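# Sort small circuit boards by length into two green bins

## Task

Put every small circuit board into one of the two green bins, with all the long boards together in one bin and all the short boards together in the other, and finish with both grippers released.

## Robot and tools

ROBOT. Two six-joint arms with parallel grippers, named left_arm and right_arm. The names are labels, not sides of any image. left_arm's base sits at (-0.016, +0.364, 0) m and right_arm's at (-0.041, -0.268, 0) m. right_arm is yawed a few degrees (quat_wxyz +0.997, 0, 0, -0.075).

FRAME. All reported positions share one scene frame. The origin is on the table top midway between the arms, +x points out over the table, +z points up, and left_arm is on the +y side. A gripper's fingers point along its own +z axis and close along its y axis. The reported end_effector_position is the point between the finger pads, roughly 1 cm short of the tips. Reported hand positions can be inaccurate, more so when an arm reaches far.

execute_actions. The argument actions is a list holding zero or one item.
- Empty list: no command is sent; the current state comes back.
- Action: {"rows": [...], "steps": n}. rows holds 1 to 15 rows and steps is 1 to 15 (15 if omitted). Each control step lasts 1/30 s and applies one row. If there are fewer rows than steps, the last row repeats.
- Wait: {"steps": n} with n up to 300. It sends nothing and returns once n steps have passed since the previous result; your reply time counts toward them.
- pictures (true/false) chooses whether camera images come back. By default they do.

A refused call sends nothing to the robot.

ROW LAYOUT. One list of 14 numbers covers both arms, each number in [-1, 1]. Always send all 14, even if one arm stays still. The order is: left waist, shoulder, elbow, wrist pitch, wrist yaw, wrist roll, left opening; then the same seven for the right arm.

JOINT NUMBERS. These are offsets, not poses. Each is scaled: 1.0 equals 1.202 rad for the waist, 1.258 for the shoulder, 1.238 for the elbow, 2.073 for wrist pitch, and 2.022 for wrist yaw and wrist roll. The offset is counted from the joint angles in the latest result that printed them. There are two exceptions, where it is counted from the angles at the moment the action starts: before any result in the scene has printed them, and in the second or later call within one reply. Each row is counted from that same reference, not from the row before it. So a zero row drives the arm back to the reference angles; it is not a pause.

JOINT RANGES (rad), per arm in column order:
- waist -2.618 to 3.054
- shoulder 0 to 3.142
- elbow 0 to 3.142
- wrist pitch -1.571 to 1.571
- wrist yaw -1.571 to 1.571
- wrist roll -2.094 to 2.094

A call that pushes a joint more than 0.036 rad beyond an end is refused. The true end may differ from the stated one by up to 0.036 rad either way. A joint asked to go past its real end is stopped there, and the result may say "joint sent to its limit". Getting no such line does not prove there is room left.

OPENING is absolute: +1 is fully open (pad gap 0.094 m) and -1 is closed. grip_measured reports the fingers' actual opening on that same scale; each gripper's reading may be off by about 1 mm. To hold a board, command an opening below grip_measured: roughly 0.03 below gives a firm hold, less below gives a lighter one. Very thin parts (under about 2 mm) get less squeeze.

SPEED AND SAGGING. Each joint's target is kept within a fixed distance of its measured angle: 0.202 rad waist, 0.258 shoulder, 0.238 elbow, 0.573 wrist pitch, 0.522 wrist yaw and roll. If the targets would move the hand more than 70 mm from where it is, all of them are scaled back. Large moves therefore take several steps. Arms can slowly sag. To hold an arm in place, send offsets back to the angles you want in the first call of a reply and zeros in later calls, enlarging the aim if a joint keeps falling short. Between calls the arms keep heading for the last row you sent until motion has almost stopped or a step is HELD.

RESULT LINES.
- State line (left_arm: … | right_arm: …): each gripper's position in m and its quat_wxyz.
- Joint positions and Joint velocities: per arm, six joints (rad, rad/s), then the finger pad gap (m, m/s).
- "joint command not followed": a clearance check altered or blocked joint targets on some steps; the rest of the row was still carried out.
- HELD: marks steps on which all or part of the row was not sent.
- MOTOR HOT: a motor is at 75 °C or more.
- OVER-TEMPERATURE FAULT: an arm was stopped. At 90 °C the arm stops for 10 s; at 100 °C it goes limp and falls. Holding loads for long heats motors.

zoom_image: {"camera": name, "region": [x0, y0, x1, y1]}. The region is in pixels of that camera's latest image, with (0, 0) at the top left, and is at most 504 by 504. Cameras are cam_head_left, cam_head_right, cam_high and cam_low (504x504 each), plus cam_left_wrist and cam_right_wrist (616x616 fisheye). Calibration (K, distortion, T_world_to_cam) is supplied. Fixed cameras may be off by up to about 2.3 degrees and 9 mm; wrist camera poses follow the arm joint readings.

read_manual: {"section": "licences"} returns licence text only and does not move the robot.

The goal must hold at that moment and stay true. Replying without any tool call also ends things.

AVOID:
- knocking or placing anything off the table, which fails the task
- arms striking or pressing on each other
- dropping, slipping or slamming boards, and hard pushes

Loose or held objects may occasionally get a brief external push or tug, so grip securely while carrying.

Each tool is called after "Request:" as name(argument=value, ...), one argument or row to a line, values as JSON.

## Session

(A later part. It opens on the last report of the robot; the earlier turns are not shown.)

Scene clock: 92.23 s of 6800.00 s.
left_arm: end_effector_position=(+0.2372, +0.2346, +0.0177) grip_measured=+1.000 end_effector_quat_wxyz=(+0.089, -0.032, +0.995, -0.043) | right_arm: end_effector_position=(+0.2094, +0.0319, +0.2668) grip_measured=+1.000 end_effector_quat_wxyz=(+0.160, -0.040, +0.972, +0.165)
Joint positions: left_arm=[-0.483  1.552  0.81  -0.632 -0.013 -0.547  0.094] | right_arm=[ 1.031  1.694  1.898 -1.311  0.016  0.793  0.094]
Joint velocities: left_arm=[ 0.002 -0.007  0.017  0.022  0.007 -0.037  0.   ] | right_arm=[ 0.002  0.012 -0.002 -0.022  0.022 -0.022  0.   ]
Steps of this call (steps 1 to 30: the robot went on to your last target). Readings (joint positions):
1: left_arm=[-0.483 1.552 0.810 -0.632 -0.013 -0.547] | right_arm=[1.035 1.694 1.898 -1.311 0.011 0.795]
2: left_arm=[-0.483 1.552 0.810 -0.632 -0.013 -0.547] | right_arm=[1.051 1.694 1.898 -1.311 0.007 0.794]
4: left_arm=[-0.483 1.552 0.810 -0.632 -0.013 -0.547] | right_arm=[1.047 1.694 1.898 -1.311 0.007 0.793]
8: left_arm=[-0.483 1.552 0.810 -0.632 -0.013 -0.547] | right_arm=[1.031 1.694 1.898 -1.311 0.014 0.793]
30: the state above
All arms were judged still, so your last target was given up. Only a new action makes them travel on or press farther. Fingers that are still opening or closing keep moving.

Request:
execute_actions(
  actions=[
    {"rows": [[0,0.035,0,0,0,0,1,0,0.396,-0.194,0.132,0,0,1]]},
  ],
  pictures=false,
)

Request:
execute_actions(
  actions=[
    {"steps": 30},
  ],
)

Scene clock: 95.70 s of 6800.00 s.
left_arm: end_effector_position=(+0.2371, +0.2345, +0.0177) grip_measured=+1.000 end_effector_quat_wxyz=(+0.089, -0.032, +0.995, -0.043) | right_arm: end_effector_position=(+0.2260, +0.0481, +0.0216) grip_measured=+1.000 end_effector_quat_wxyz=(+0.002, -0.037, +0.999, -0.004)
Joint positions: left_arm=[-0.483  1.552  0.81  -0.632 -0.012 -0.547  0.094] | right_arm=[ 1.022  2.182  1.682 -1.074  0.009  0.797  0.094]
Joint velocities: left_arm=[-0.002 -0.022 -0.012  0.051 -0.051 -0.066  0.   ] | right_arm=[-0.183 -0.545 -0.012  0.271 -0.066 -0.081  0.   ]
Steps of this call (steps 1 to 89: nothing new was sent; steps 90 to 104: all 15 steps of this action). Readings (joint positions):
90: left_arm=[-0.483 1.552 0.810 -0.632 -0.012 -0.547] | right_arm=[1.031 1.699 1.887 -1.297 0.016 0.793]
91: left_arm=[-0.483 1.552 0.810 -0.632 -0.012 -0.547] | right_arm=[1.031 1.707 1.870 -1.275 0.016 0.793]
93: left_arm=[-0.483 1.552 0.810 -0.632 -0.012 -0.547] | right_arm=[1.031 1.752 1.831 -1.236 0.016 0.793]
97: left_arm=[-0.483 1.552 0.810 -0.632 -0.012 -0.547] | right_arm=[1.031 1.912 1.761 -1.170 0.016 0.793]
104: the state above

Scene clock: 96.70 s of 6800.00 s.
left_arm: end_effector_position=(+0.2371, +0.2345, +0.0177) grip_measured=+1.000 end_effector_quat_wxyz=(+0.089, -0.032, +0.995, -0.043) | right_arm: end_effector_position=(+0.2289, +0.0504, +0.0184) grip_measured=+1.000 end_effector_quat_wxyz=(+0.006, -0.037, +0.999, -0.002)
Joint positions: left_arm=[-0.483  1.552  0.81  -0.632 -0.012 -0.547  0.094] | right_arm=[ 1.021  2.19   1.682 -1.057  0.012  0.797  0.094]
Joint velocities: left_arm=[-0.017 -0.002 -0.002 -0.051 -0.11  -0.051  0.   ] | right_arm=[ 0.002 -0.012 -0.002 -0.007  0.007 -0.051  0.   ]
Steps of this call (steps 1 to 30: the robot went on to your last target). Readings (joint positions):
1: left_arm=[-0.483 1.552 0.810 -0.632 -0.012 -0.547] | right_arm=[1.018 2.171 1.682 -1.066 0.011 0.797]
2: left_arm=[-0.483 1.552 0.810 -0.632 -0.012 -0.547] | right_arm=[1.017 2.168 1.682 -1.061 0.012 0.797]
4: left_arm=[-0.483 1.552 0.810 -0.632 -0.012 -0.547] | right_arm=[1.020 2.176 1.682 -1.058 0.012 0.797]
8: left_arm=[-0.483 1.552 0.810 -0.632 -0.012 -0.547] | right_arm=[1.021 2.190 1.682 -1.058 0.012 0.797]
30: the state above
All arms were judged still, so your last target was given up. Only a new action makes them travel on or press farther. Fingers that are still opening or closing keep moving.
camera_calibration (this result's frames):
cam_left_wrist: T_world_to_cam=[[0.19918, -0.972352, 0.121897, 0.177292], [-0.938651, -0.153566, 0.30879, 0.281744], [-0.281533, -0.175923, -0.943287, 0.23698], [0, 0, 0, 1]] pos_world=[0.295864, 0.257347, 0.114929]
cam_right_wrist: T_world_to_cam=[[0.0684336, -0.996478, -0.0484653, 0.0423233], [-0.967491, -0.0781414, 0.240529, 0.265506], [-0.243469, 0.0304295, -0.969431, 0.182734], [0, 0, 0, 1]] pos_world=[0.298469, 0.0573607, 0.115338]

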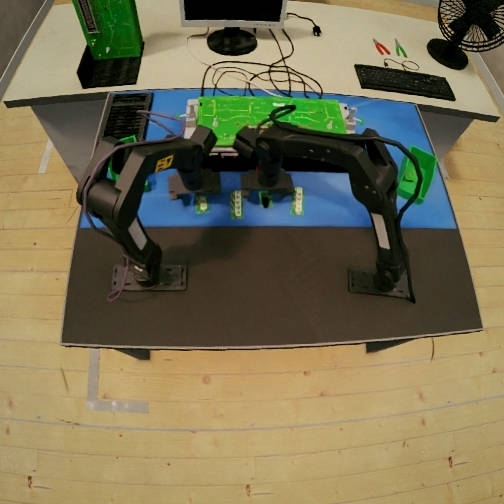

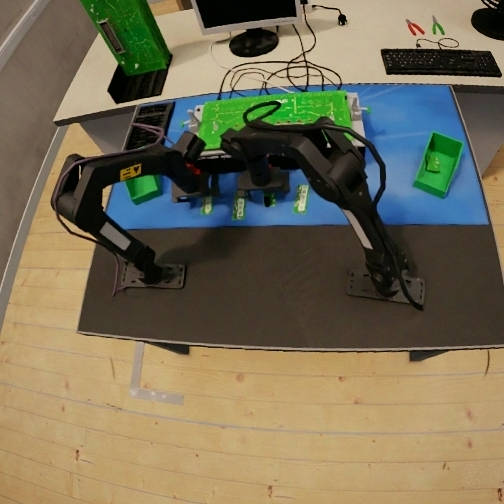

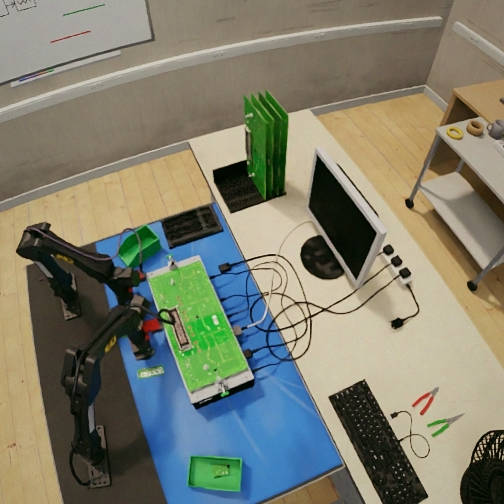

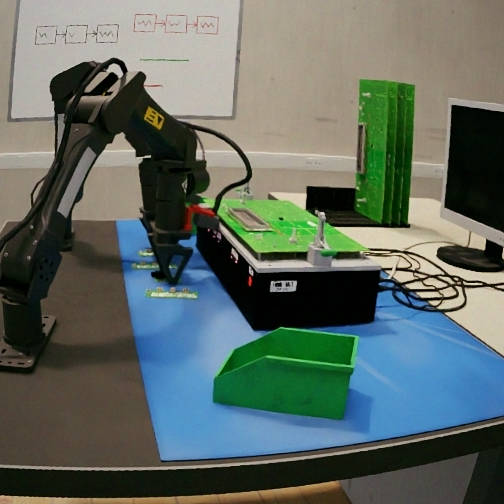

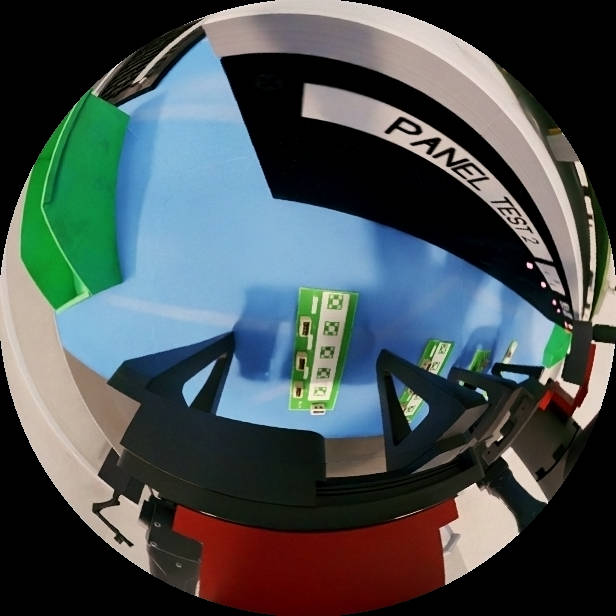

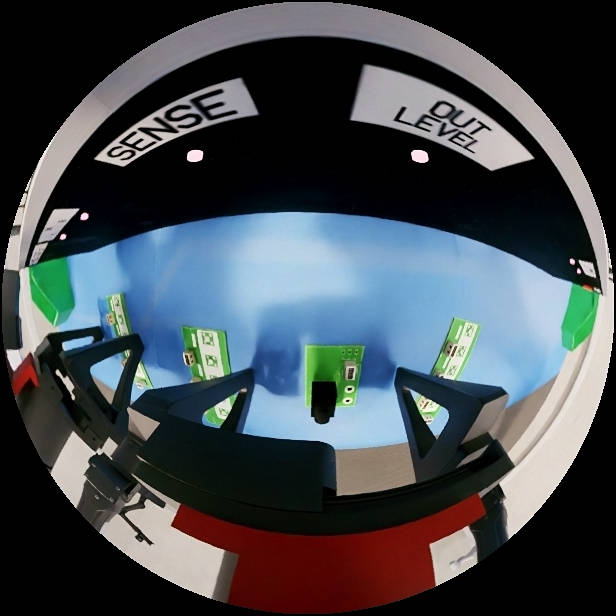

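Request:
execute_actions(
  actions=[
    {"rows": [[0,0,0,0,0,0,1,0,0,0,0,0,0,-1]]},
  ],
  pictures=false,
)

Scene clock: 105.30 s of 6800.00 s.
left_arm: end_effector_position=(+0.2372, +0.2345, +0.0177) grip_measured=+1.000 end_effector_quat_wxyz=(+0.089, -0.032, +0.995, -0.043) | right_arm: end_effector_position=(+0.2288, +0.0505, +0.0184) grip_measured=-0.873 end_effector_quat_wxyz=(+0.006, -0.037, +0.999, -0.001)
Joint positions: left_arm=[-0.483  1.552  0.81  -0.631 -0.012 -0.547  0.094] | right_arm=[ 1.021  2.19   1.682 -1.057  0.011  0.797  0.006]
Joint velocities: left_arm=[-0.002  0.002  0.002 -0.007  0.022 -0.037  0.   ] | right_arm=[-0.002  0.002 -0.002  0.037 -0.066  0.037 -0.001]
Steps of this call (steps 1 to 90: nothing new was sent; then 5.10 s passed at rest; steps 91 to 105: all 15 steps of this action). Readings (joint positions):
91: left_arm=[-0.483 1.552 0.810 -0.632 -0.012 -0.547] | right_arm=[1.021 2.190 1.682 -1.057 0.012 0.797]
92: left_arm=[-0.483 1.552 0.810 -0.632 -0.012 -0.547] | right_arm=[1.021 2.190 1.682 -1.057 0.012 0.797]
94: left_arm=[-0.483 1.552 0.810 -0.632 -0.012 -0.547] | right_arm=[1.021 2.190 1.682 -1.057 0.012 0.797]
98: left_arm=[-0.483 1.552 0.810 -0.631 -0.012 -0.547] | right_arm=[1.021 2.190 1.682 -1.057 0.011 0.797]
105: the state above

Request:
execute_actions(
  actions=[
    {"rows": [[0,0,0,0,0,0,1,0,-0.39,0.04,0,0,0,-1]]},
  ],
  pictures=false,
)

Request:
execute_actions(
  actions=[
    {"rows": [[0,0,0,0,0,0,1,-1,0,0,0,0,-0.2,-1]]},
  ],
  pictures=false,
)

Request:
execute_actions(
  actions=[
    {"steps": 30},
  ],
  pictures=false,
)

Scene clock: 108.40 s of 6800.00 s.
left_arm: end_effector_position=(+0.2372, +0.2345, +0.0177) grip_measured=+1.000 end_effector_quat_wxyz=(+0.089, -0.032, +0.995, -0.043) | right_arm: end_effector_position=(+0.2322, +0.0545, +0.2393) grip_measured=-0.873 end_effector_quat_wxyz=(+0.188, -0.034, +0.961, +0.199)
Joint positions: left_arm=[-0.483  1.552  0.81  -0.631 -0.012 -0.547  0.094] | right_arm=[ 1.021  1.684  1.724 -1.055  0.011  0.797  0.006]
Joint velocities: left_arm=[-0.002 -0.007 -0.012 -0.037  0.037  0.051  0.   ] | right_arm=[ 0.022 -0.276  0.095  0.022  0.022  0.007 -0.001]
Steps of this call (steps 1 to 15: the robot went on to your last target; steps 16 to 78: nothing new was sent; steps 79 to 93: all 15 steps of this action). Readings (joint positions):
79: left_arm=[-0.483 1.552 0.810 -0.631 -0.012 -0.547] | right_arm=[1.021 2.179 1.682 -1.056 0.011 0.797]
80: left_arm=[-0.483 1.552 0.810 -0.631 -0.012 -0.547] | right_arm=[1.021 2.162 1.682 -1.060 0.011 0.797]
82: left_arm=[-0.483 1.552 0.810 -0.631 -0.012 -0.547] | right_arm=[1.021 2.097 1.682 -1.060 0.011 0.797]
86: left_arm=[-0.483 1.552 0.810 -0.631 -0.012 -0.547] | right_arm=[1.021 1.921 1.682 -1.058 0.011 0.797]
93: the state above

Scene clock: 108.90 s of 6800.00 s.
left_arm: end_effector_position=(+0.2372, +0.2345, +0.0177) grip_measured=+1.000 end_effector_quat_wxyz=(+0.089, -0.032, +0.995, -0.043) | right_arm: end_effector_position=(+0.3832, -0.2757, +0.2375) grip_measured=-0.872 end_effector_quat_wxyz=(+0.267, +0.211, +0.939, +0.054)
Joint positions: left_arm=[-0.483  1.552  0.81  -0.631 -0.012 -0.547  0.094] | right_arm=[ 0.132  1.691  1.725 -1.053  0.002  0.422  0.006]
Joint velocities: left_arm=[-0.012 -0.012 -0.022 -0.037 -0.022 -0.051  0.   ] | right_arm=[-1.858 -0.007 -0.002  0.022 -0.007 -0.11   0.   ]
Steps of this call (steps 1 to 15: all 15 steps of this action). Readings (joint positions):
1: left_arm=[-0.483 1.552 0.810 -0.631 -0.012 -0.547] | right_arm=[1.002 1.677 1.725 -1.053 -0.001 0.738]
2: left_arm=[-0.483 1.552 0.810 -0.631 -0.012 -0.547] | right_arm=[0.966 1.676 1.725 -1.053 -0.009 0.676]
4: left_arm=[-0.483 1.552 0.810 -0.631 -0.012 -0.547] | right_arm=[0.854 1.682 1.725 -1.053 -0.010 0.586]
8: left_arm=[-0.483 1.552 0.810 -0.631 -0.012 -0.547] | right_arm=[0.596 1.690 1.725 -1.053 -0.005 0.485]
15: the state above

Scene clock: 109.90 s of 6800.00 s.
left_arm: end_effector_position=(+0.2372, +0.2345, +0.0177) grip_measured=+1.000 end_effector_quat_wxyz=(+0.089, -0.032, +0.995, -0.043) | right_arm: end_effector_position=(+0.3584, -0.4115, +0.2375) grip_measured=-0.872 end_effector_quat_wxyz=(+0.273, +0.350, +0.896, +0.000)
Joint positions: left_arm=[-0.483  1.552  0.81  -0.631 -0.012 -0.547  0.094] | right_arm=[-0.188  1.691  1.725 -1.053  0.017  0.401  0.006]
Joint velocities: left_arm=[ 0.007  0.002  0.012 -0.022 -0.037 -0.037  0.   ] | right_arm=[ 0.002 -0.002 -0.017 -0.051  0.022 -0.022  0.   ]
Steps of this call (steps 1 to 30: the robot went on to your last target). Readings (joint positions):
1: left_arm=[-0.483 1.552 0.810 -0.631 -0.012 -0.547] | right_arm=[0.066 1.691 1.725 -1.053 0.002 0.418]
2: left_arm=[-0.483 1.552 0.810 -0.631 -0.012 -0.547] | right_arm=[-0.001 1.691 1.725 -1.053 0.003 0.415]
4: left_arm=[-0.483 1.552 0.810 -0.631 -0.012 -0.547] | right_arm=[-0.127 1.691 1.725 -1.053 0.008 0.411]
8: left_arm=[-0.483 1.552 0.810 -0.631 -0.012 -0.547] | right_arm=[-0.214 1.691 1.725 -1.053 0.027 0.407]
30: the state above
All arms were judged still, so your last target was given up. Only a new action makes them travel on or press farther. Fingers that are still opening or closing keep moving.

Request:
execute_actions(
  actions=[
    {"rows": [[0,0,0,0,0,0,1,-0.159,0.15,0,0,0,0,-1]]},
  ],
  pictures=false,
)

Request:
execute_actions(
  actions=[
    {"rows": [[0,0,0,0,0,0,1,0,0,0,0,0,0,1]]},
  ],
)

Scene clock: 112.37 s of 6800.00 s.
left_arm: end_effector_position=(+0.2372, +0.2345, +0.0177) grip_measured=+1.000 end_effector_quat_wxyz=(+0.089, -0.032, +0.995, -0.043) | right_arm: end_effector_position=(+0.3340, -0.4959, +0.1447) grip_measured=-0.872 end_effector_quat_wxyz=(+0.162, +0.448, +0.879, -0.020)
Joint positions: left_arm=[-0.483  1.552  0.81  -0.631 -0.012 -0.547  0.094] | right_arm=[-0.389  1.908  1.716 -1.052  0.018  0.401  0.006]
Joint velocities: left_arm=[-0.002 -0.007 -0.002  0.022 -0.022 -0.007  0.   ] | right_arm=[ 0.002 -0.022  0.002 -0.007 -0.007  0.051 -0.001]
Steps of this call (steps 1 to 59: nothing new was sent; steps 60 to 74: all 15 steps of this action). Readings (joint positions):
60: left_arm=[-0.483 1.552 0.810 -0.631 -0.012 -0.547] | right_arm=[-0.200 1.701 1.726 -1.054 0.010 0.401]
61: left_arm=[-0.483 1.552 0.810 -0.631 -0.012 -0.547] | right_arm=[-0.222 1.718 1.728 -1.051 0.005 0.401]
63: left_arm=[-0.483 1.552 0.810 -0.631 -0.012 -0.547] | right_arm=[-0.291 1.777 1.728 -1.049 0.004 0.401]
67: left_arm=[-0.483 1.552 0.810 -0.631 -0.012 -0.547] | right_arm=[-0.389 1.900 1.725 -1.048 0.016 0.401]
74: the state above

Scene clock: 112.87 s of 6800.00 s.
left_arm: end_effector_position=(+0.2372, +0.2345, +0.0177) grip_measured=+1.000 end_effector_quat_wxyz=(+0.089, -0.032, +0.995, -0.043) | right_arm: end_effector_position=(+0.3340, -0.4959, +0.1447) grip_measured=+1.000 end_effector_quat_wxyz=(+0.162, +0.448, +0.879, -0.020)
Joint positions: left_arm=[-0.483  1.552  0.81  -0.631 -0.012 -0.547  0.094] | right_arm=[-0.389  1.908  1.716 -1.052  0.018  0.401  0.094]
Joint velocities: left_arm=[-0.002 -0.012 -0.027  0.007  0.022  0.051  0.   ] | right_arm=[-0.017 -0.012 -0.012 -0.022  0.081  0.11   0.   ]
Steps of this call (steps 1 to 15: all 15 steps of this action). Readings (joint positions):
1: left_arm=[-0.483 1.552 0.810 -0.631 -0.012 -0.547] | right_arm=[-0.389 1.908 1.716 -1.052 0.018 0.401]
2: left_arm=[-0.483 1.552 0.810 -0.631 -0.012 -0.547] | right_arm=[-0.389 1.908 1.716 -1.052 0.018 0.401]
4: left_arm=[-0.483 1.552 0.810 -0.631 -0.012 -0.547] | right_arm=[-0.389 1.908 1.716 -1.052 0.018 0.401]
8: left_arm=[-0.483 1.552 0.810 -0.631 -0.012 -0.547] | right_arm=[-0.389 1.908 1.716 -1.052 0.018 0.401]
15: the state above
camera_calibration (this result's frames):
cam_left_wrist: T_world_to_cam=[[0.199139, -0.97233, 0.122137, 0.177232], [-0.938756, -0.153511, 0.3085, 0.281826], [-0.281215, -0.176091, -0.943351, 0.236978], [0, 0, 0, 1]] pos_world=[0.295913, 0.257321, 0.114964]
cam_right_wrist: T_world_to_cam=[[-0.782796, -0.60137, -0.159951, -0.00674217], [-0.601304, 0.797169, -0.0543632, 0.648632], [0.1602, 0.0536238, -0.985627, 0.226394], [0, 0, 0, 1]] pos_world=[0.348479, -0.533264, 0.257323]

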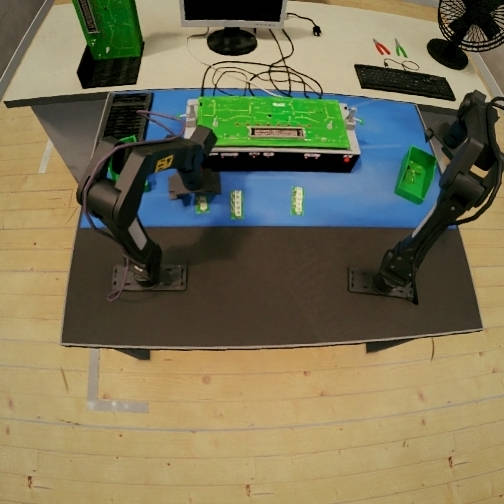

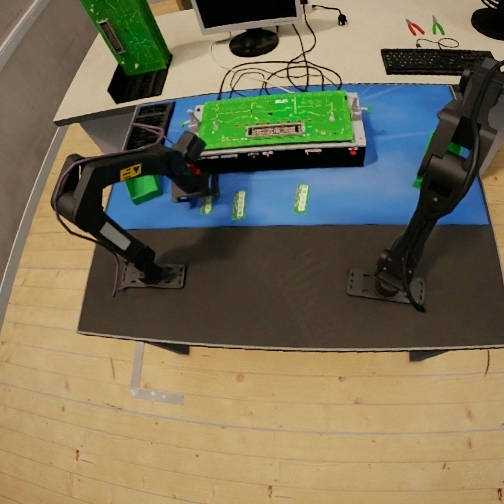

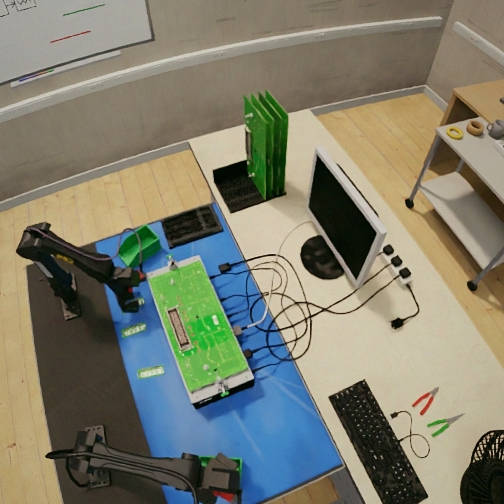

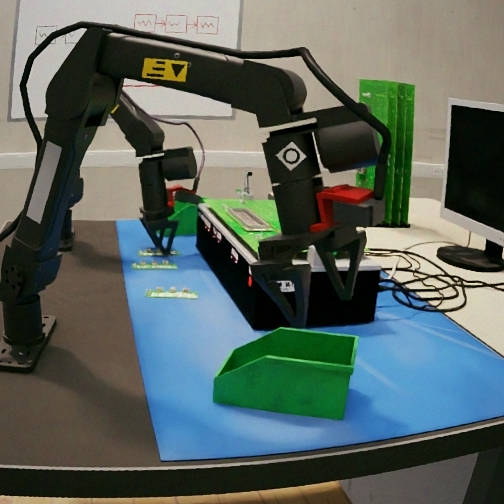

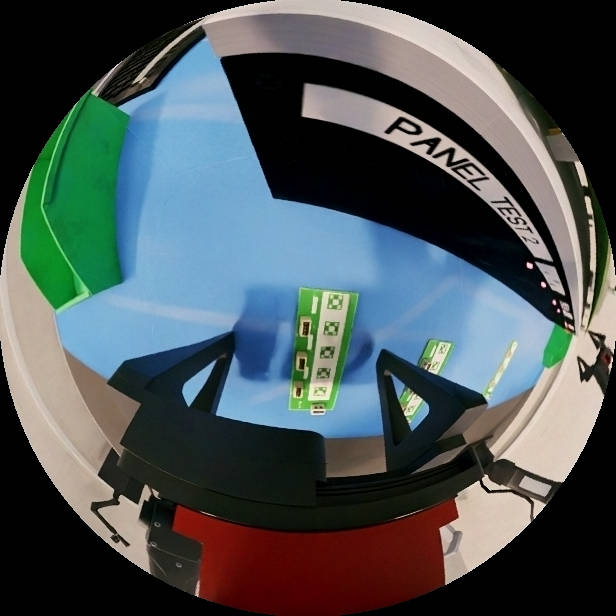

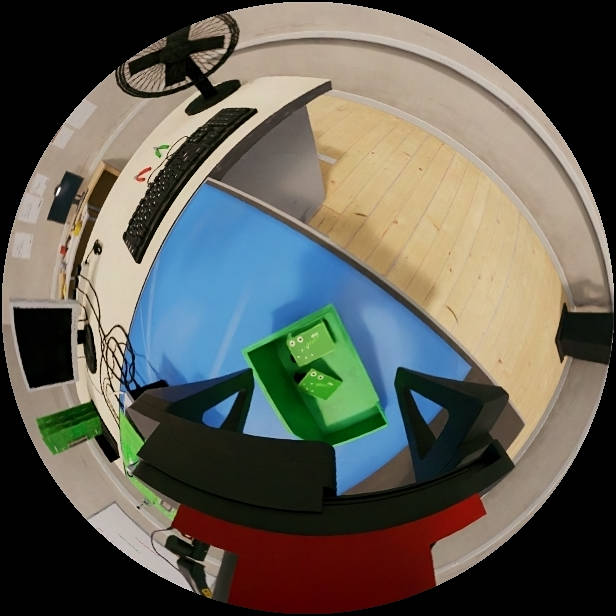

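Request:
execute_actions(
  actions=[
    {"rows": [[0,0,0,0,0,0,-1,0,0,0,0,0,0,1]]},
  ],
)

Scene clock: 114.60 s of 6800.00 s.
left_arm: end_effector_position=(+0.2369, +0.2358, +0.0175) grip_measured=-0.950 end_effector_quat_wxyz=(+0.088, -0.032, +0.995, -0.040) | right_arm: end_effector_position=(+0.3340, -0.4959, +0.1447) grip_measured=+1.000 end_effector_quat_wxyz=(+0.162, +0.448, +0.879, -0.020)
Joint positions: left_arm=[-0.482  1.552  0.81  -0.635 -0.017 -0.547  0.002] | right_arm=[-0.389  1.908  1.716 -1.052  0.018  0.401  0.094]
Joint velocities: left_arm=[-0.002 -0.012 -0.002 -0.066 -0.022  0.022  0.   ] | right_arm=[-0.012 -0.017 -0.002  0.037 -0.007 -0.007  0.   ]
Steps of this call (steps 1 to 15: the robot went on to your last target; steps 16 to 37: nothing new was sent; steps 38 to 52: all 15 steps of this action). Readings (joint positions):
38: left_arm=[-0.483 1.552 0.810 -0.633 -0.018 -0.547] | right_arm=[-0.389 1.908 1.716 -1.052 0.018 0.401]
39: left_arm=[-0.482 1.552 0.810 -0.636 -0.026 -0.547] | right_arm=[-0.389 1.908 1.716 -1.052 0.018 0.401]
41: left_arm=[-0.482 1.552 0.810 -0.636 -0.022 -0.547] | right_arm=[-0.389 1.908 1.716 -1.052 0.018 0.401]
45: left_arm=[-0.482 1.552 0.810 -0.635 -0.018 -0.547] | right_arm=[-0.389 1.908 1.716 -1.052 0.018 0.401]
52: the state above
camera_calibration (this result's frames):
cam_left_wrist: T_world_to_cam=[[0.2009, -0.972685, 0.116288, 0.178403], [-0.938102, -0.156838, 0.308816, 0.282384], [-0.282142, -0.171131, -0.943986, 0.236017], [0, 0, 0, 1]] pos_world=[0.295654, 0.258208, 0.114846]
cam_right_wrist: T_world_to_cam=[[-0.782796, -0.60137, -0.159951, -0.00674217], [-0.601304, 0.797169, -0.0543632, 0.648632], [0.1602, 0.0536238, -0.985627, 0.226394], [0, 0, 0, 1]] pos_world=[0.348479, -0.533264, 0.257323]

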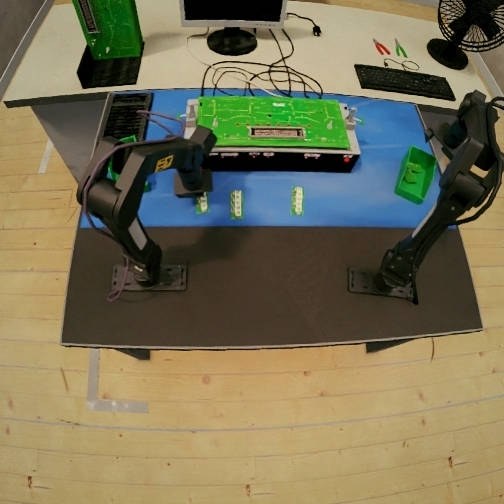

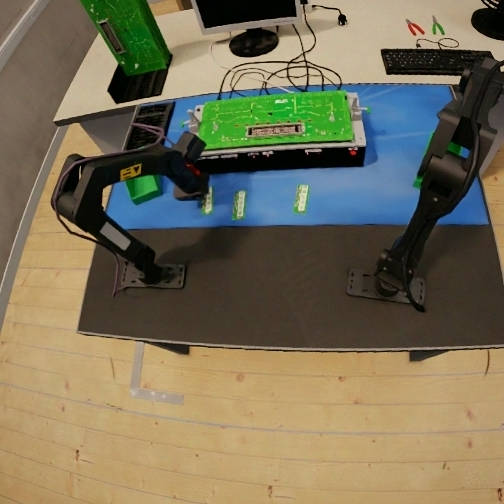

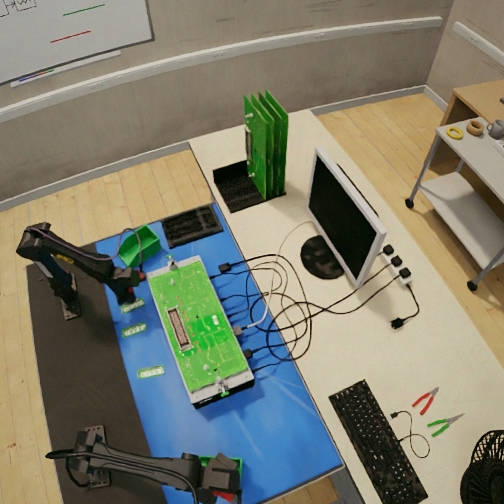

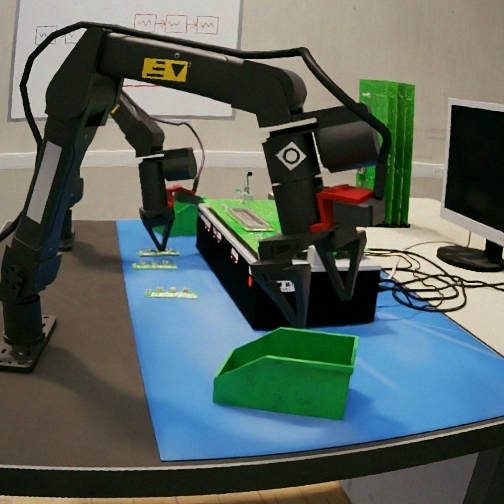

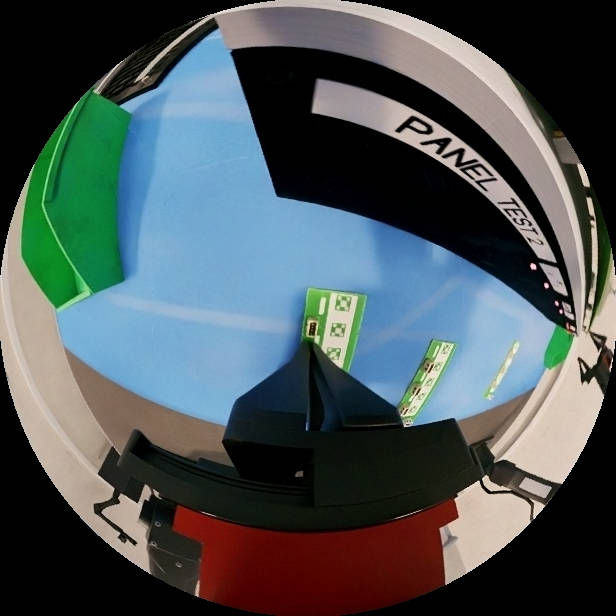

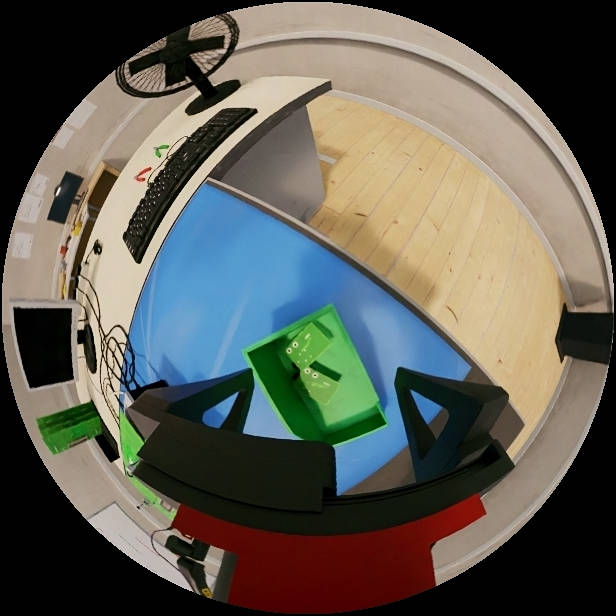

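Request:
execute_actions(
  actions=[
    {"rows": [[0,-0.15,0,0,0,0,-1,0,0,0,0,0,0,1]]},
  ],
)

Scene clock: 116.87 s of 6800.00 s.
left_arm: end_effector_position=(+0.2495, +0.2291, +0.0683) grip_measured=-0.950 end_effector_quat_wxyz=(+0.171, -0.032, +0.981, -0.087) | right_arm: end_effector_position=(+0.3340, -0.4959, +0.1447) grip_measured=+1.000 end_effector_quat_wxyz=(+0.162, +0.448, +0.879, -0.020)
Joint positions: left_arm=[-0.482  1.361  0.805 -0.629 -0.017 -0.547  0.002] | right_arm=[-0.389  1.908  1.716 -1.052  0.018  0.401  0.094]
Joint velocities: left_arm=[ 0.012  0.012  0.007  0.066  0.037  0.037 -0.   ] | right_arm=[-0.012 -0.002 -0.007 -0.051  0.037  0.007  0.   ]
Steps of this call (steps 1 to 15: the robot went on to your last target; steps 16 to 53: nothing new was sent; steps 54 to 68: all 15 steps of this action). Readings (joint positions):
54: left_arm=[-0.482 1.532 0.807 -0.634 -0.017 -0.547] | right_arm=[-0.389 1.908 1.716 -1.052 0.018 0.401]
55: left_arm=[-0.482 1.491 0.801 -0.639 -0.017 -0.547] | right_arm=[-0.389 1.908 1.716 -1.052 0.018 0.401]
57: left_arm=[-0.482 1.405 0.802 -0.638 -0.017 -0.547] | right_arm=[-0.389 1.908 1.716 -1.052 0.018 0.401]
61: left_arm=[-0.482 1.361 0.805 -0.627 -0.017 -0.547] | right_arm=[-0.389 1.908 1.716 -1.052 0.018 0.401]
68: the state above
camera_calibration (this result's frames):
cam_left_wrist: T_world_to_cam=[[0.171009, -0.956988, 0.234372, 0.159232], [-0.977871, -0.135756, 0.159181, 0.292815], [-0.120517, -0.256407, -0.959026, 0.266592], [0, 0, 0, 1]] pos_world=[0.291234, 0.26049, 0.171739]
cam_right_wrist: T_world_to_cam=[[-0.782796, -0.60137, -0.159951, -0.00674217], [-0.601304, 0.797169, -0.0543632, 0.648632], [0.1602, 0.0536238, -0.985627, 0.226394], [0, 0, 0, 1]] pos_world=[0.348479, -0.533264, 0.257323]

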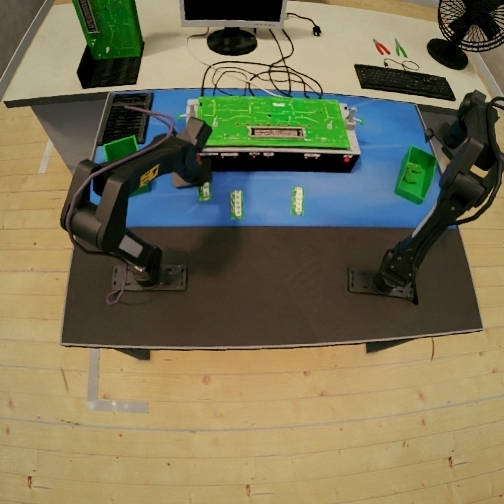

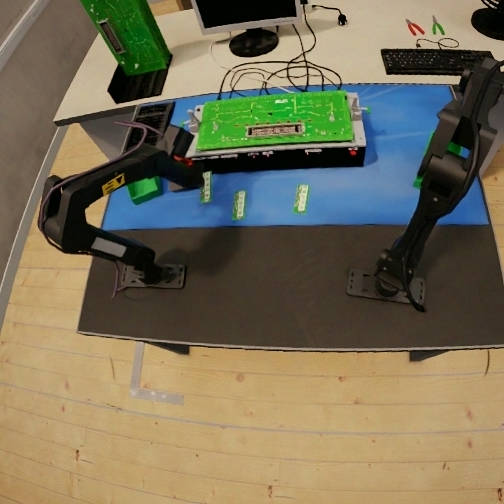

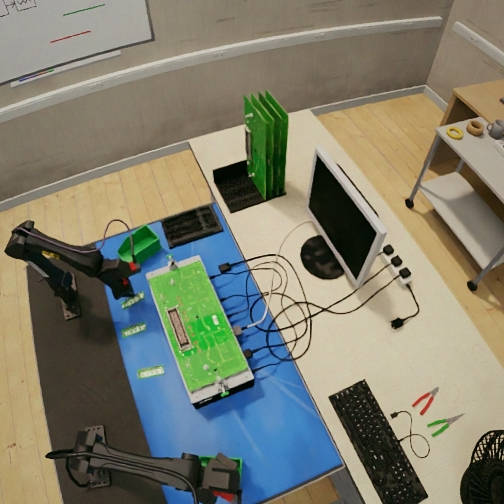

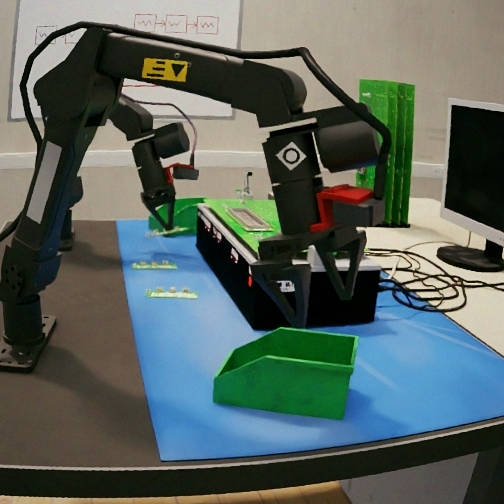

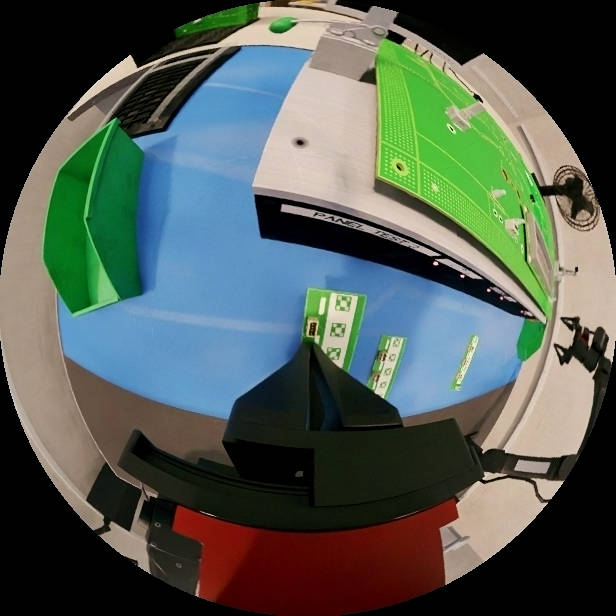

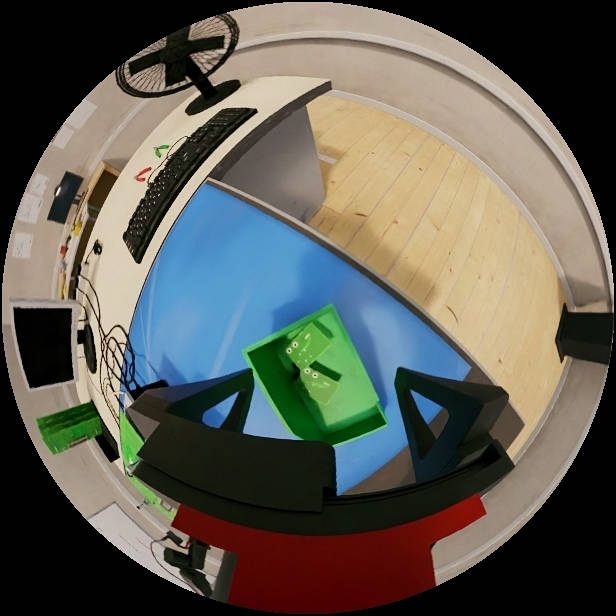

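Request:
execute_actions(
  actions=[
    {"rows": [[0.592,0.192,0.418,-0.213,0,0,-1,0,0,0,0,0,0,1]]},
  ],
  pictures=false,
)

Request:
execute_actions(
  actions=[
    {"steps": 30},
  ],
)

Scene clock: 121.07 s of 6800.00 s.
left_arm: end_effector_position=(+0.3166, +0.4545, +0.1291) grip_measured=-0.983 end_effector_quat_wxyz=(+0.127, -0.385, +0.914, -0.006) | right_arm: end_effector_position=(+0.3340, -0.4959, +0.1447) grip_measured=+1.000 end_effector_quat_wxyz=(+0.162, +0.448, +0.879, -0.020)
Joint positions: left_arm=[ 0.25   1.611  1.32  -1.025 -0.026 -0.545  0.001] | right_arm=[-0.389  1.908  1.716 -1.052  0.018  0.401  0.094]
Joint velocities: left_arm=[-0.149 -0.017  0.007 -0.286 -0.007  0.007  0.   ] | right_arm=[ 0.012  0.022  0.002 -0.037 -0.007 -0.007  0.   ]
Steps of this call (steps 1 to 15: the robot went on to your last target; steps 16 to 90: nothing new was sent; then 0.70 s passed at rest; steps 91 to 105: all 15 steps of this action). Readings (joint positions):
91: left_arm=[-0.454 1.397 0.852 -0.710 0.000 -0.546] | right_arm=[-0.389 1.908 1.716 -1.052 0.018 0.401]
92: left_arm=[-0.396 1.466 0.931 -0.803 0.007 -0.546] | right_arm=[-0.389 1.908 1.716 -1.052 0.018 0.401]
94: left_arm=[-0.260 1.585 1.086 -0.897 0.006 -0.546] | right_arm=[-0.389 1.908 1.716 -1.052 0.018 0.401]
98: left_arm=[-0.007 1.623 1.273 -0.976 0.007 -0.545] | right_arm=[-0.389 1.908 1.716 -1.052 0.018 0.401]
105: the state above

Scene clock: 122.07 s of 6800.00 s.
left_arm: end_effector_position=(+0.3106, +0.4471, +0.1272) grip_measured=-0.983 end_effector_quat_wxyz=(+0.111, -0.379, +0.919, -0.008) | right_arm: end_effector_position=(+0.3340, -0.4959, +0.1447) grip_measured=+1.000 end_effector_quat_wxyz=(+0.162, +0.448, +0.879, -0.020)
Joint positions: left_arm=[ 0.237  1.611  1.32  -1.057 -0.019 -0.545  0.001] | right_arm=[-0.389  1.908  1.716 -1.052  0.018  0.401  0.094]
Joint velocities: left_arm=[-0.002  0.007 -0.002 -0.037 -0.066 -0.037  0.001] | right_arm=[-0.007 -0.002  0.002 -0.066 -0.007 -0.007  0.   ]
Steps of this call (steps 1 to 30: the robot went on to your last target). Readings (joint positions):
1: left_arm=[0.245 1.611 1.320 -1.032 -0.025 -0.545] | right_arm=[-0.389 1.908 1.716 -1.052 0.018 0.401]
2: left_arm=[0.241 1.611 1.320 -1.038 -0.023 -0.545] | right_arm=[-0.389 1.908 1.716 -1.052 0.018 0.401]
4: left_arm=[0.237 1.611 1.320 -1.046 -0.020 -0.545] | right_arm=[-0.389 1.908 1.716 -1.052 0.018 0.401]
8: left_arm=[0.237 1.611 1.320 -1.053 -0.020 -0.545] | right_arm=[-0.389 1.908 1.716 -1.052 0.018 0.401]
30: the state above
All arms were judged still, so your last target was given up. Only a new action makes them travel on or press farther. Fingers that are still opening or closing keep moving.
camera_calibration (this result's frames):
cam_left_wrist: T_world_to_cam=[[0.787419, -0.602074, 0.132206, 0.00642793], [-0.611913, -0.737591, 0.285519, 0.512154], [-0.074389, -0.305722, -0.949211, 0.392866], [0, 0, 0, 1]] pos_world=[0.337557, 0.501738, 0.225834]
cam_right_wrist: T_world_to_cam=[[-0.782796, -0.60137, -0.159951, -0.00674217], [-0.601304, 0.797169, -0.0543632, 0.648632], [0.1602, 0.0536238, -0.985627, 0.226394], [0, 0, 0, 1]] pos_world=[0.348479, -0.533264, 0.257323]

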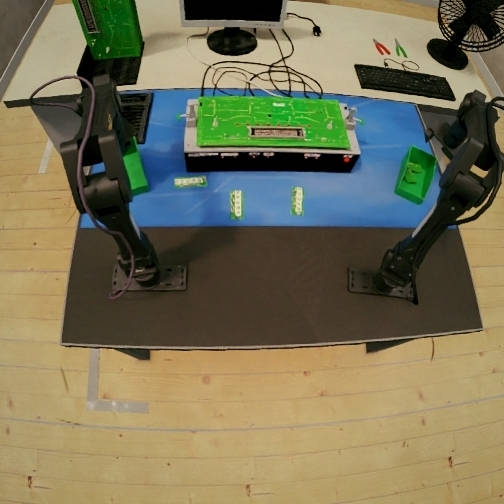

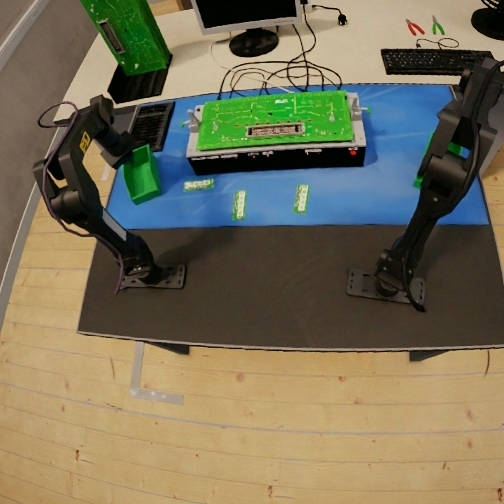

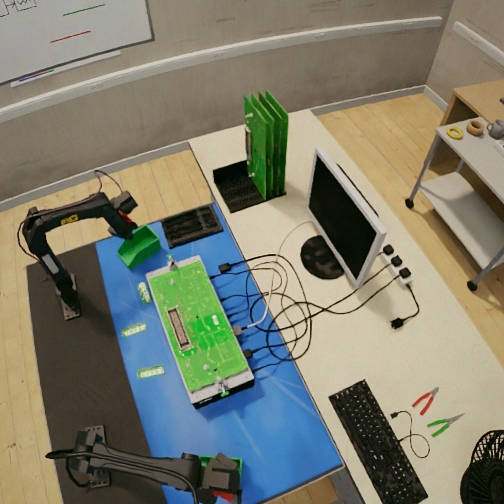

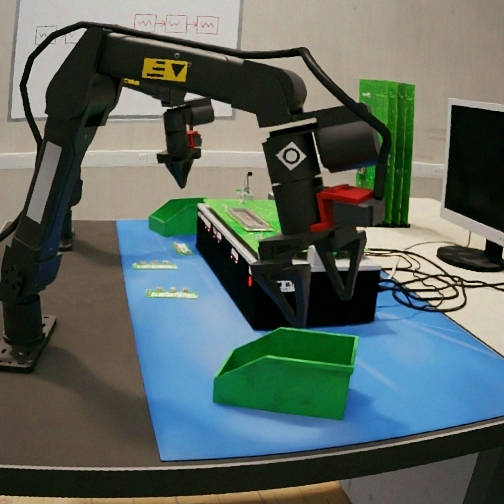

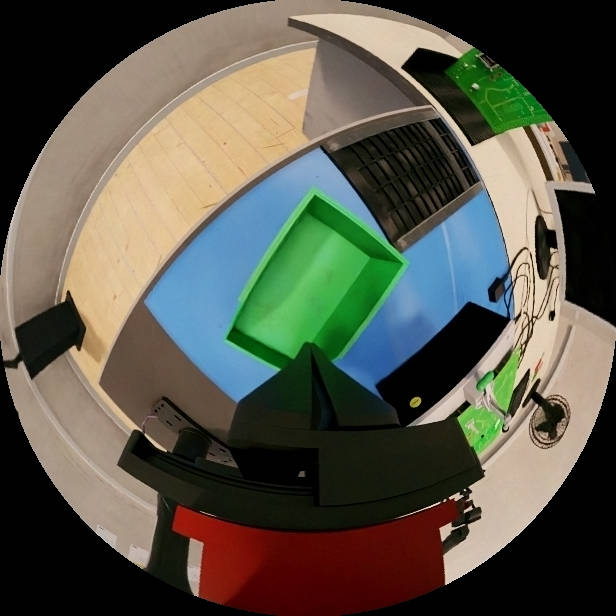

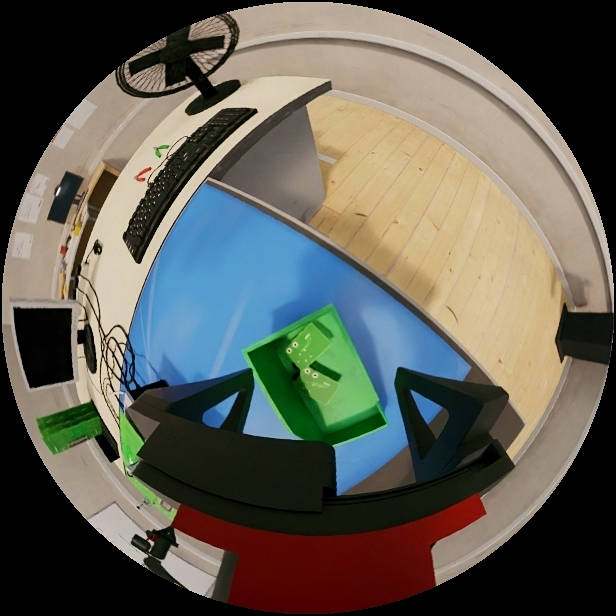

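Request:
execute_actions(
  actions=[
    {"rows": [[-0.423,0.142,0.032,-0.04,0,0.87,1,0,0,0,0,0,0,1]]},
  ],
  pictures=false,
)

Request:
execute_actions(
  actions=[
    {"steps": 40},
  ],
)

Scene clock: 128.80 s of 6800.00 s.
left_arm: end_effector_position=(+0.3093, +0.2837, +0.0875) grip_measured=+1.000 end_effector_quat_wxyz=(+0.013, +0.536, +0.843, +0.036) | right_arm: end_effector_position=(+0.3340, -0.4959, +0.1447) grip_measured=+1.000 end_effector_quat_wxyz=(+0.162, +0.448, +0.879, -0.020)
Joint positions: left_arm=[-0.276  1.781  1.376 -1.119 -0.061  0.856  0.094] | right_arm=[-0.389  1.908  1.716 -1.052  0.018  0.401  0.094]
Joint velocities: left_arm=[ 0.012  0.012 -0.007 -0.066  0.286  2.322  0.   ] | right_arm=[ 0.002 -0.027 -0.002 -0.037 -0.051  0.007  0.   ]
Steps of this call (steps 1 to 90: nothing new was sent; then 3.23 s passed at rest; steps 91 to 105: all 15 steps of this action). Readings (joint positions):
91: left_arm=[0.217 1.628 1.328 -1.073 -0.032 -0.474] | right_arm=[-0.389 1.908 1.716 -1.052 0.018 0.401]
92: left_arm=[0.174 1.658 1.344 -1.085 -0.040 -0.385] | right_arm=[-0.389 1.908 1.716 -1.052 0.018 0.401]
94: left_arm=[0.053 1.732 1.354 -1.085 -0.039 -0.199] | right_arm=[-0.389 1.908 1.716 -1.052 0.018 0.401]
98: left_arm=[-0.184 1.773 1.372 -1.095 -0.177 0.176] | right_arm=[-0.389 1.908 1.716 -1.052 0.018 0.401]
105: the state above

Scene clock: 130.13 s of 6800.00 s.
left_arm: end_effector_position=(+0.3073, +0.2846, +0.0874) grip_measured=+1.000 end_effector_quat_wxyz=(+0.005, +0.668, +0.743, +0.033) | right_arm: end_effector_position=(+0.3340, -0.4959, +0.1447) grip_measured=+1.000 end_effector_quat_wxyz=(+0.162, +0.448, +0.879, -0.020)
Joint positions: left_arm=[-0.272  1.781  1.376 -1.128 -0.054  1.193  0.094] | right_arm=[-0.389  1.908  1.716 -1.052  0.018  0.401  0.094]
Joint velocities: left_arm=[ 0.012 -0.002 -0.002 -0.037 -0.051 -0.051  0.   ] | right_arm=[-0.007  0.022 -0.027 -0.007  0.081 -0.037  0.   ]
Steps of this call (steps 1 to 30: the robot went on to your last target; steps 31 to 40: nothing new was sent). Readings (joint positions):
1: left_arm=[-0.276 1.781 1.376 -1.122 -0.054 0.927] | right_arm=[-0.389 1.908 1.716 -1.052 0.018 0.401]
2: left_arm=[-0.276 1.781 1.376 -1.123 -0.050 0.983] | right_arm=[-0.389 1.908 1.716 -1.052 0.018 0.401]
4: left_arm=[-0.276 1.781 1.376 -1.125 -0.043 1.064] | right_arm=[-0.389 1.908 1.716 -1.052 0.018 0.401]
8: left_arm=[-0.274 1.781 1.376 -1.127 -0.043 1.143] | right_arm=[-0.389 1.908 1.716 -1.052 0.018 0.401]
40: the state above
All arms were judged still, so your last target was given up. Only a new action makes them travel on or press farther. Fingers that are still opening or closing keep moving.
camera_calibration (this result's frames):
cam_left_wrist: T_world_to_cam=[[-0.966471, -0.25096, -0.0543477, 0.371792], [-0.245442, 0.840686, 0.482706, -0.177385], [-0.0754504, 0.47986, -0.874095, 0.0752809], [0, 0, 0, 1]] pos_world=[0.321468, 0.206306, 0.171634]
cam_right_wrist: T_world_to_cam=[[-0.782796, -0.60137, -0.159951, -0.00674217], [-0.601304, 0.797169, -0.0543632, 0.648632], [0.1602, 0.0536238, -0.985627, 0.226394], [0, 0, 0, 1]] pos_world=[0.348479, -0.533264, 0.257323]

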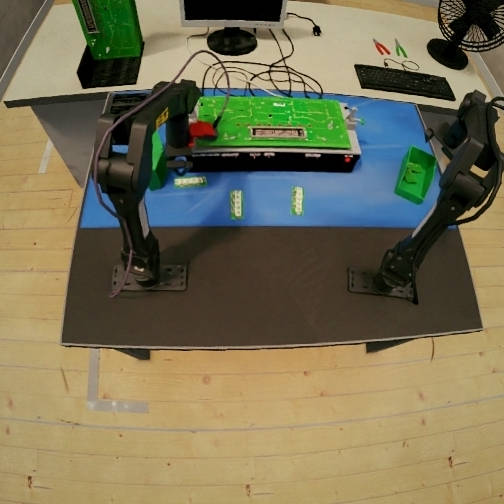

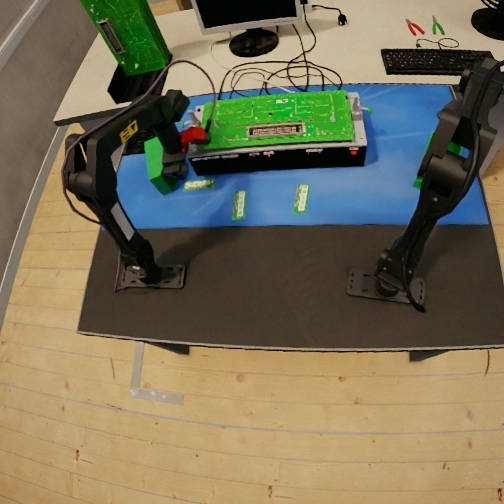

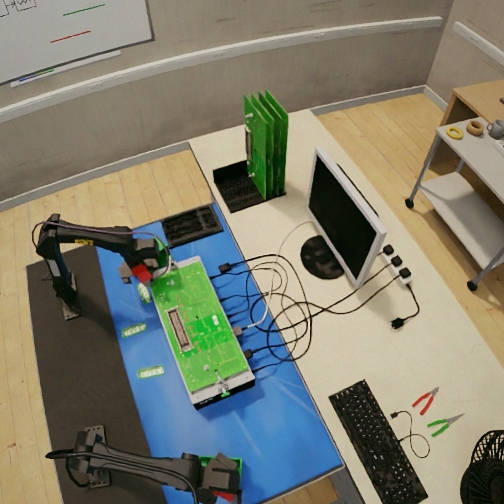

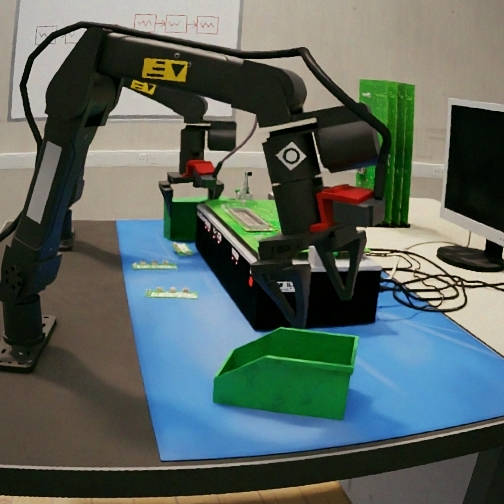

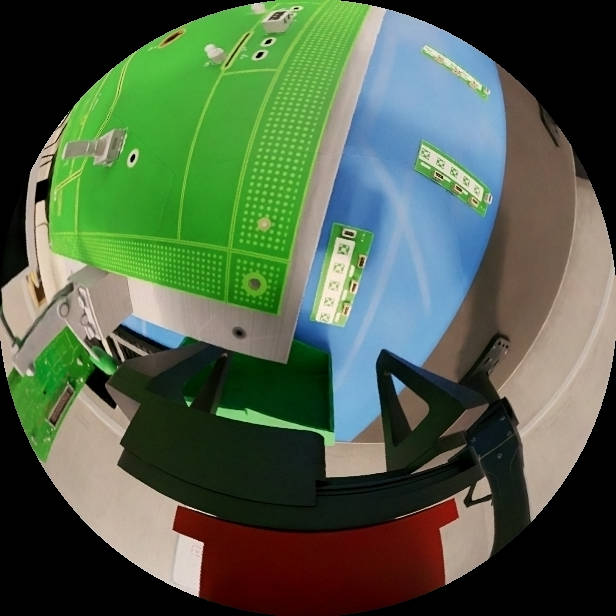

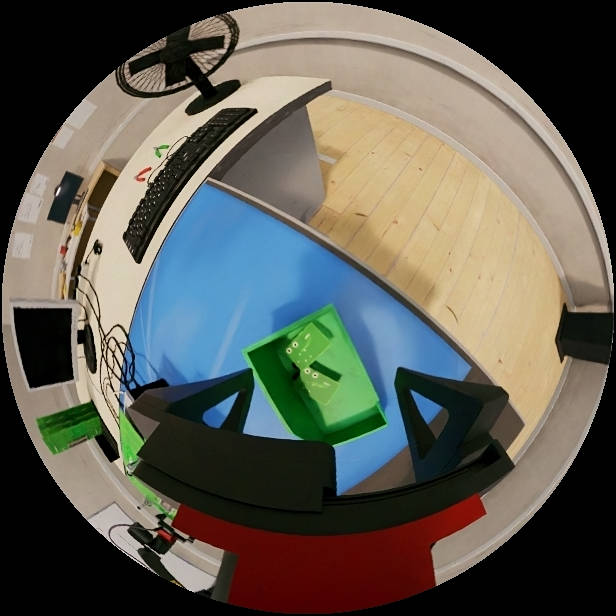

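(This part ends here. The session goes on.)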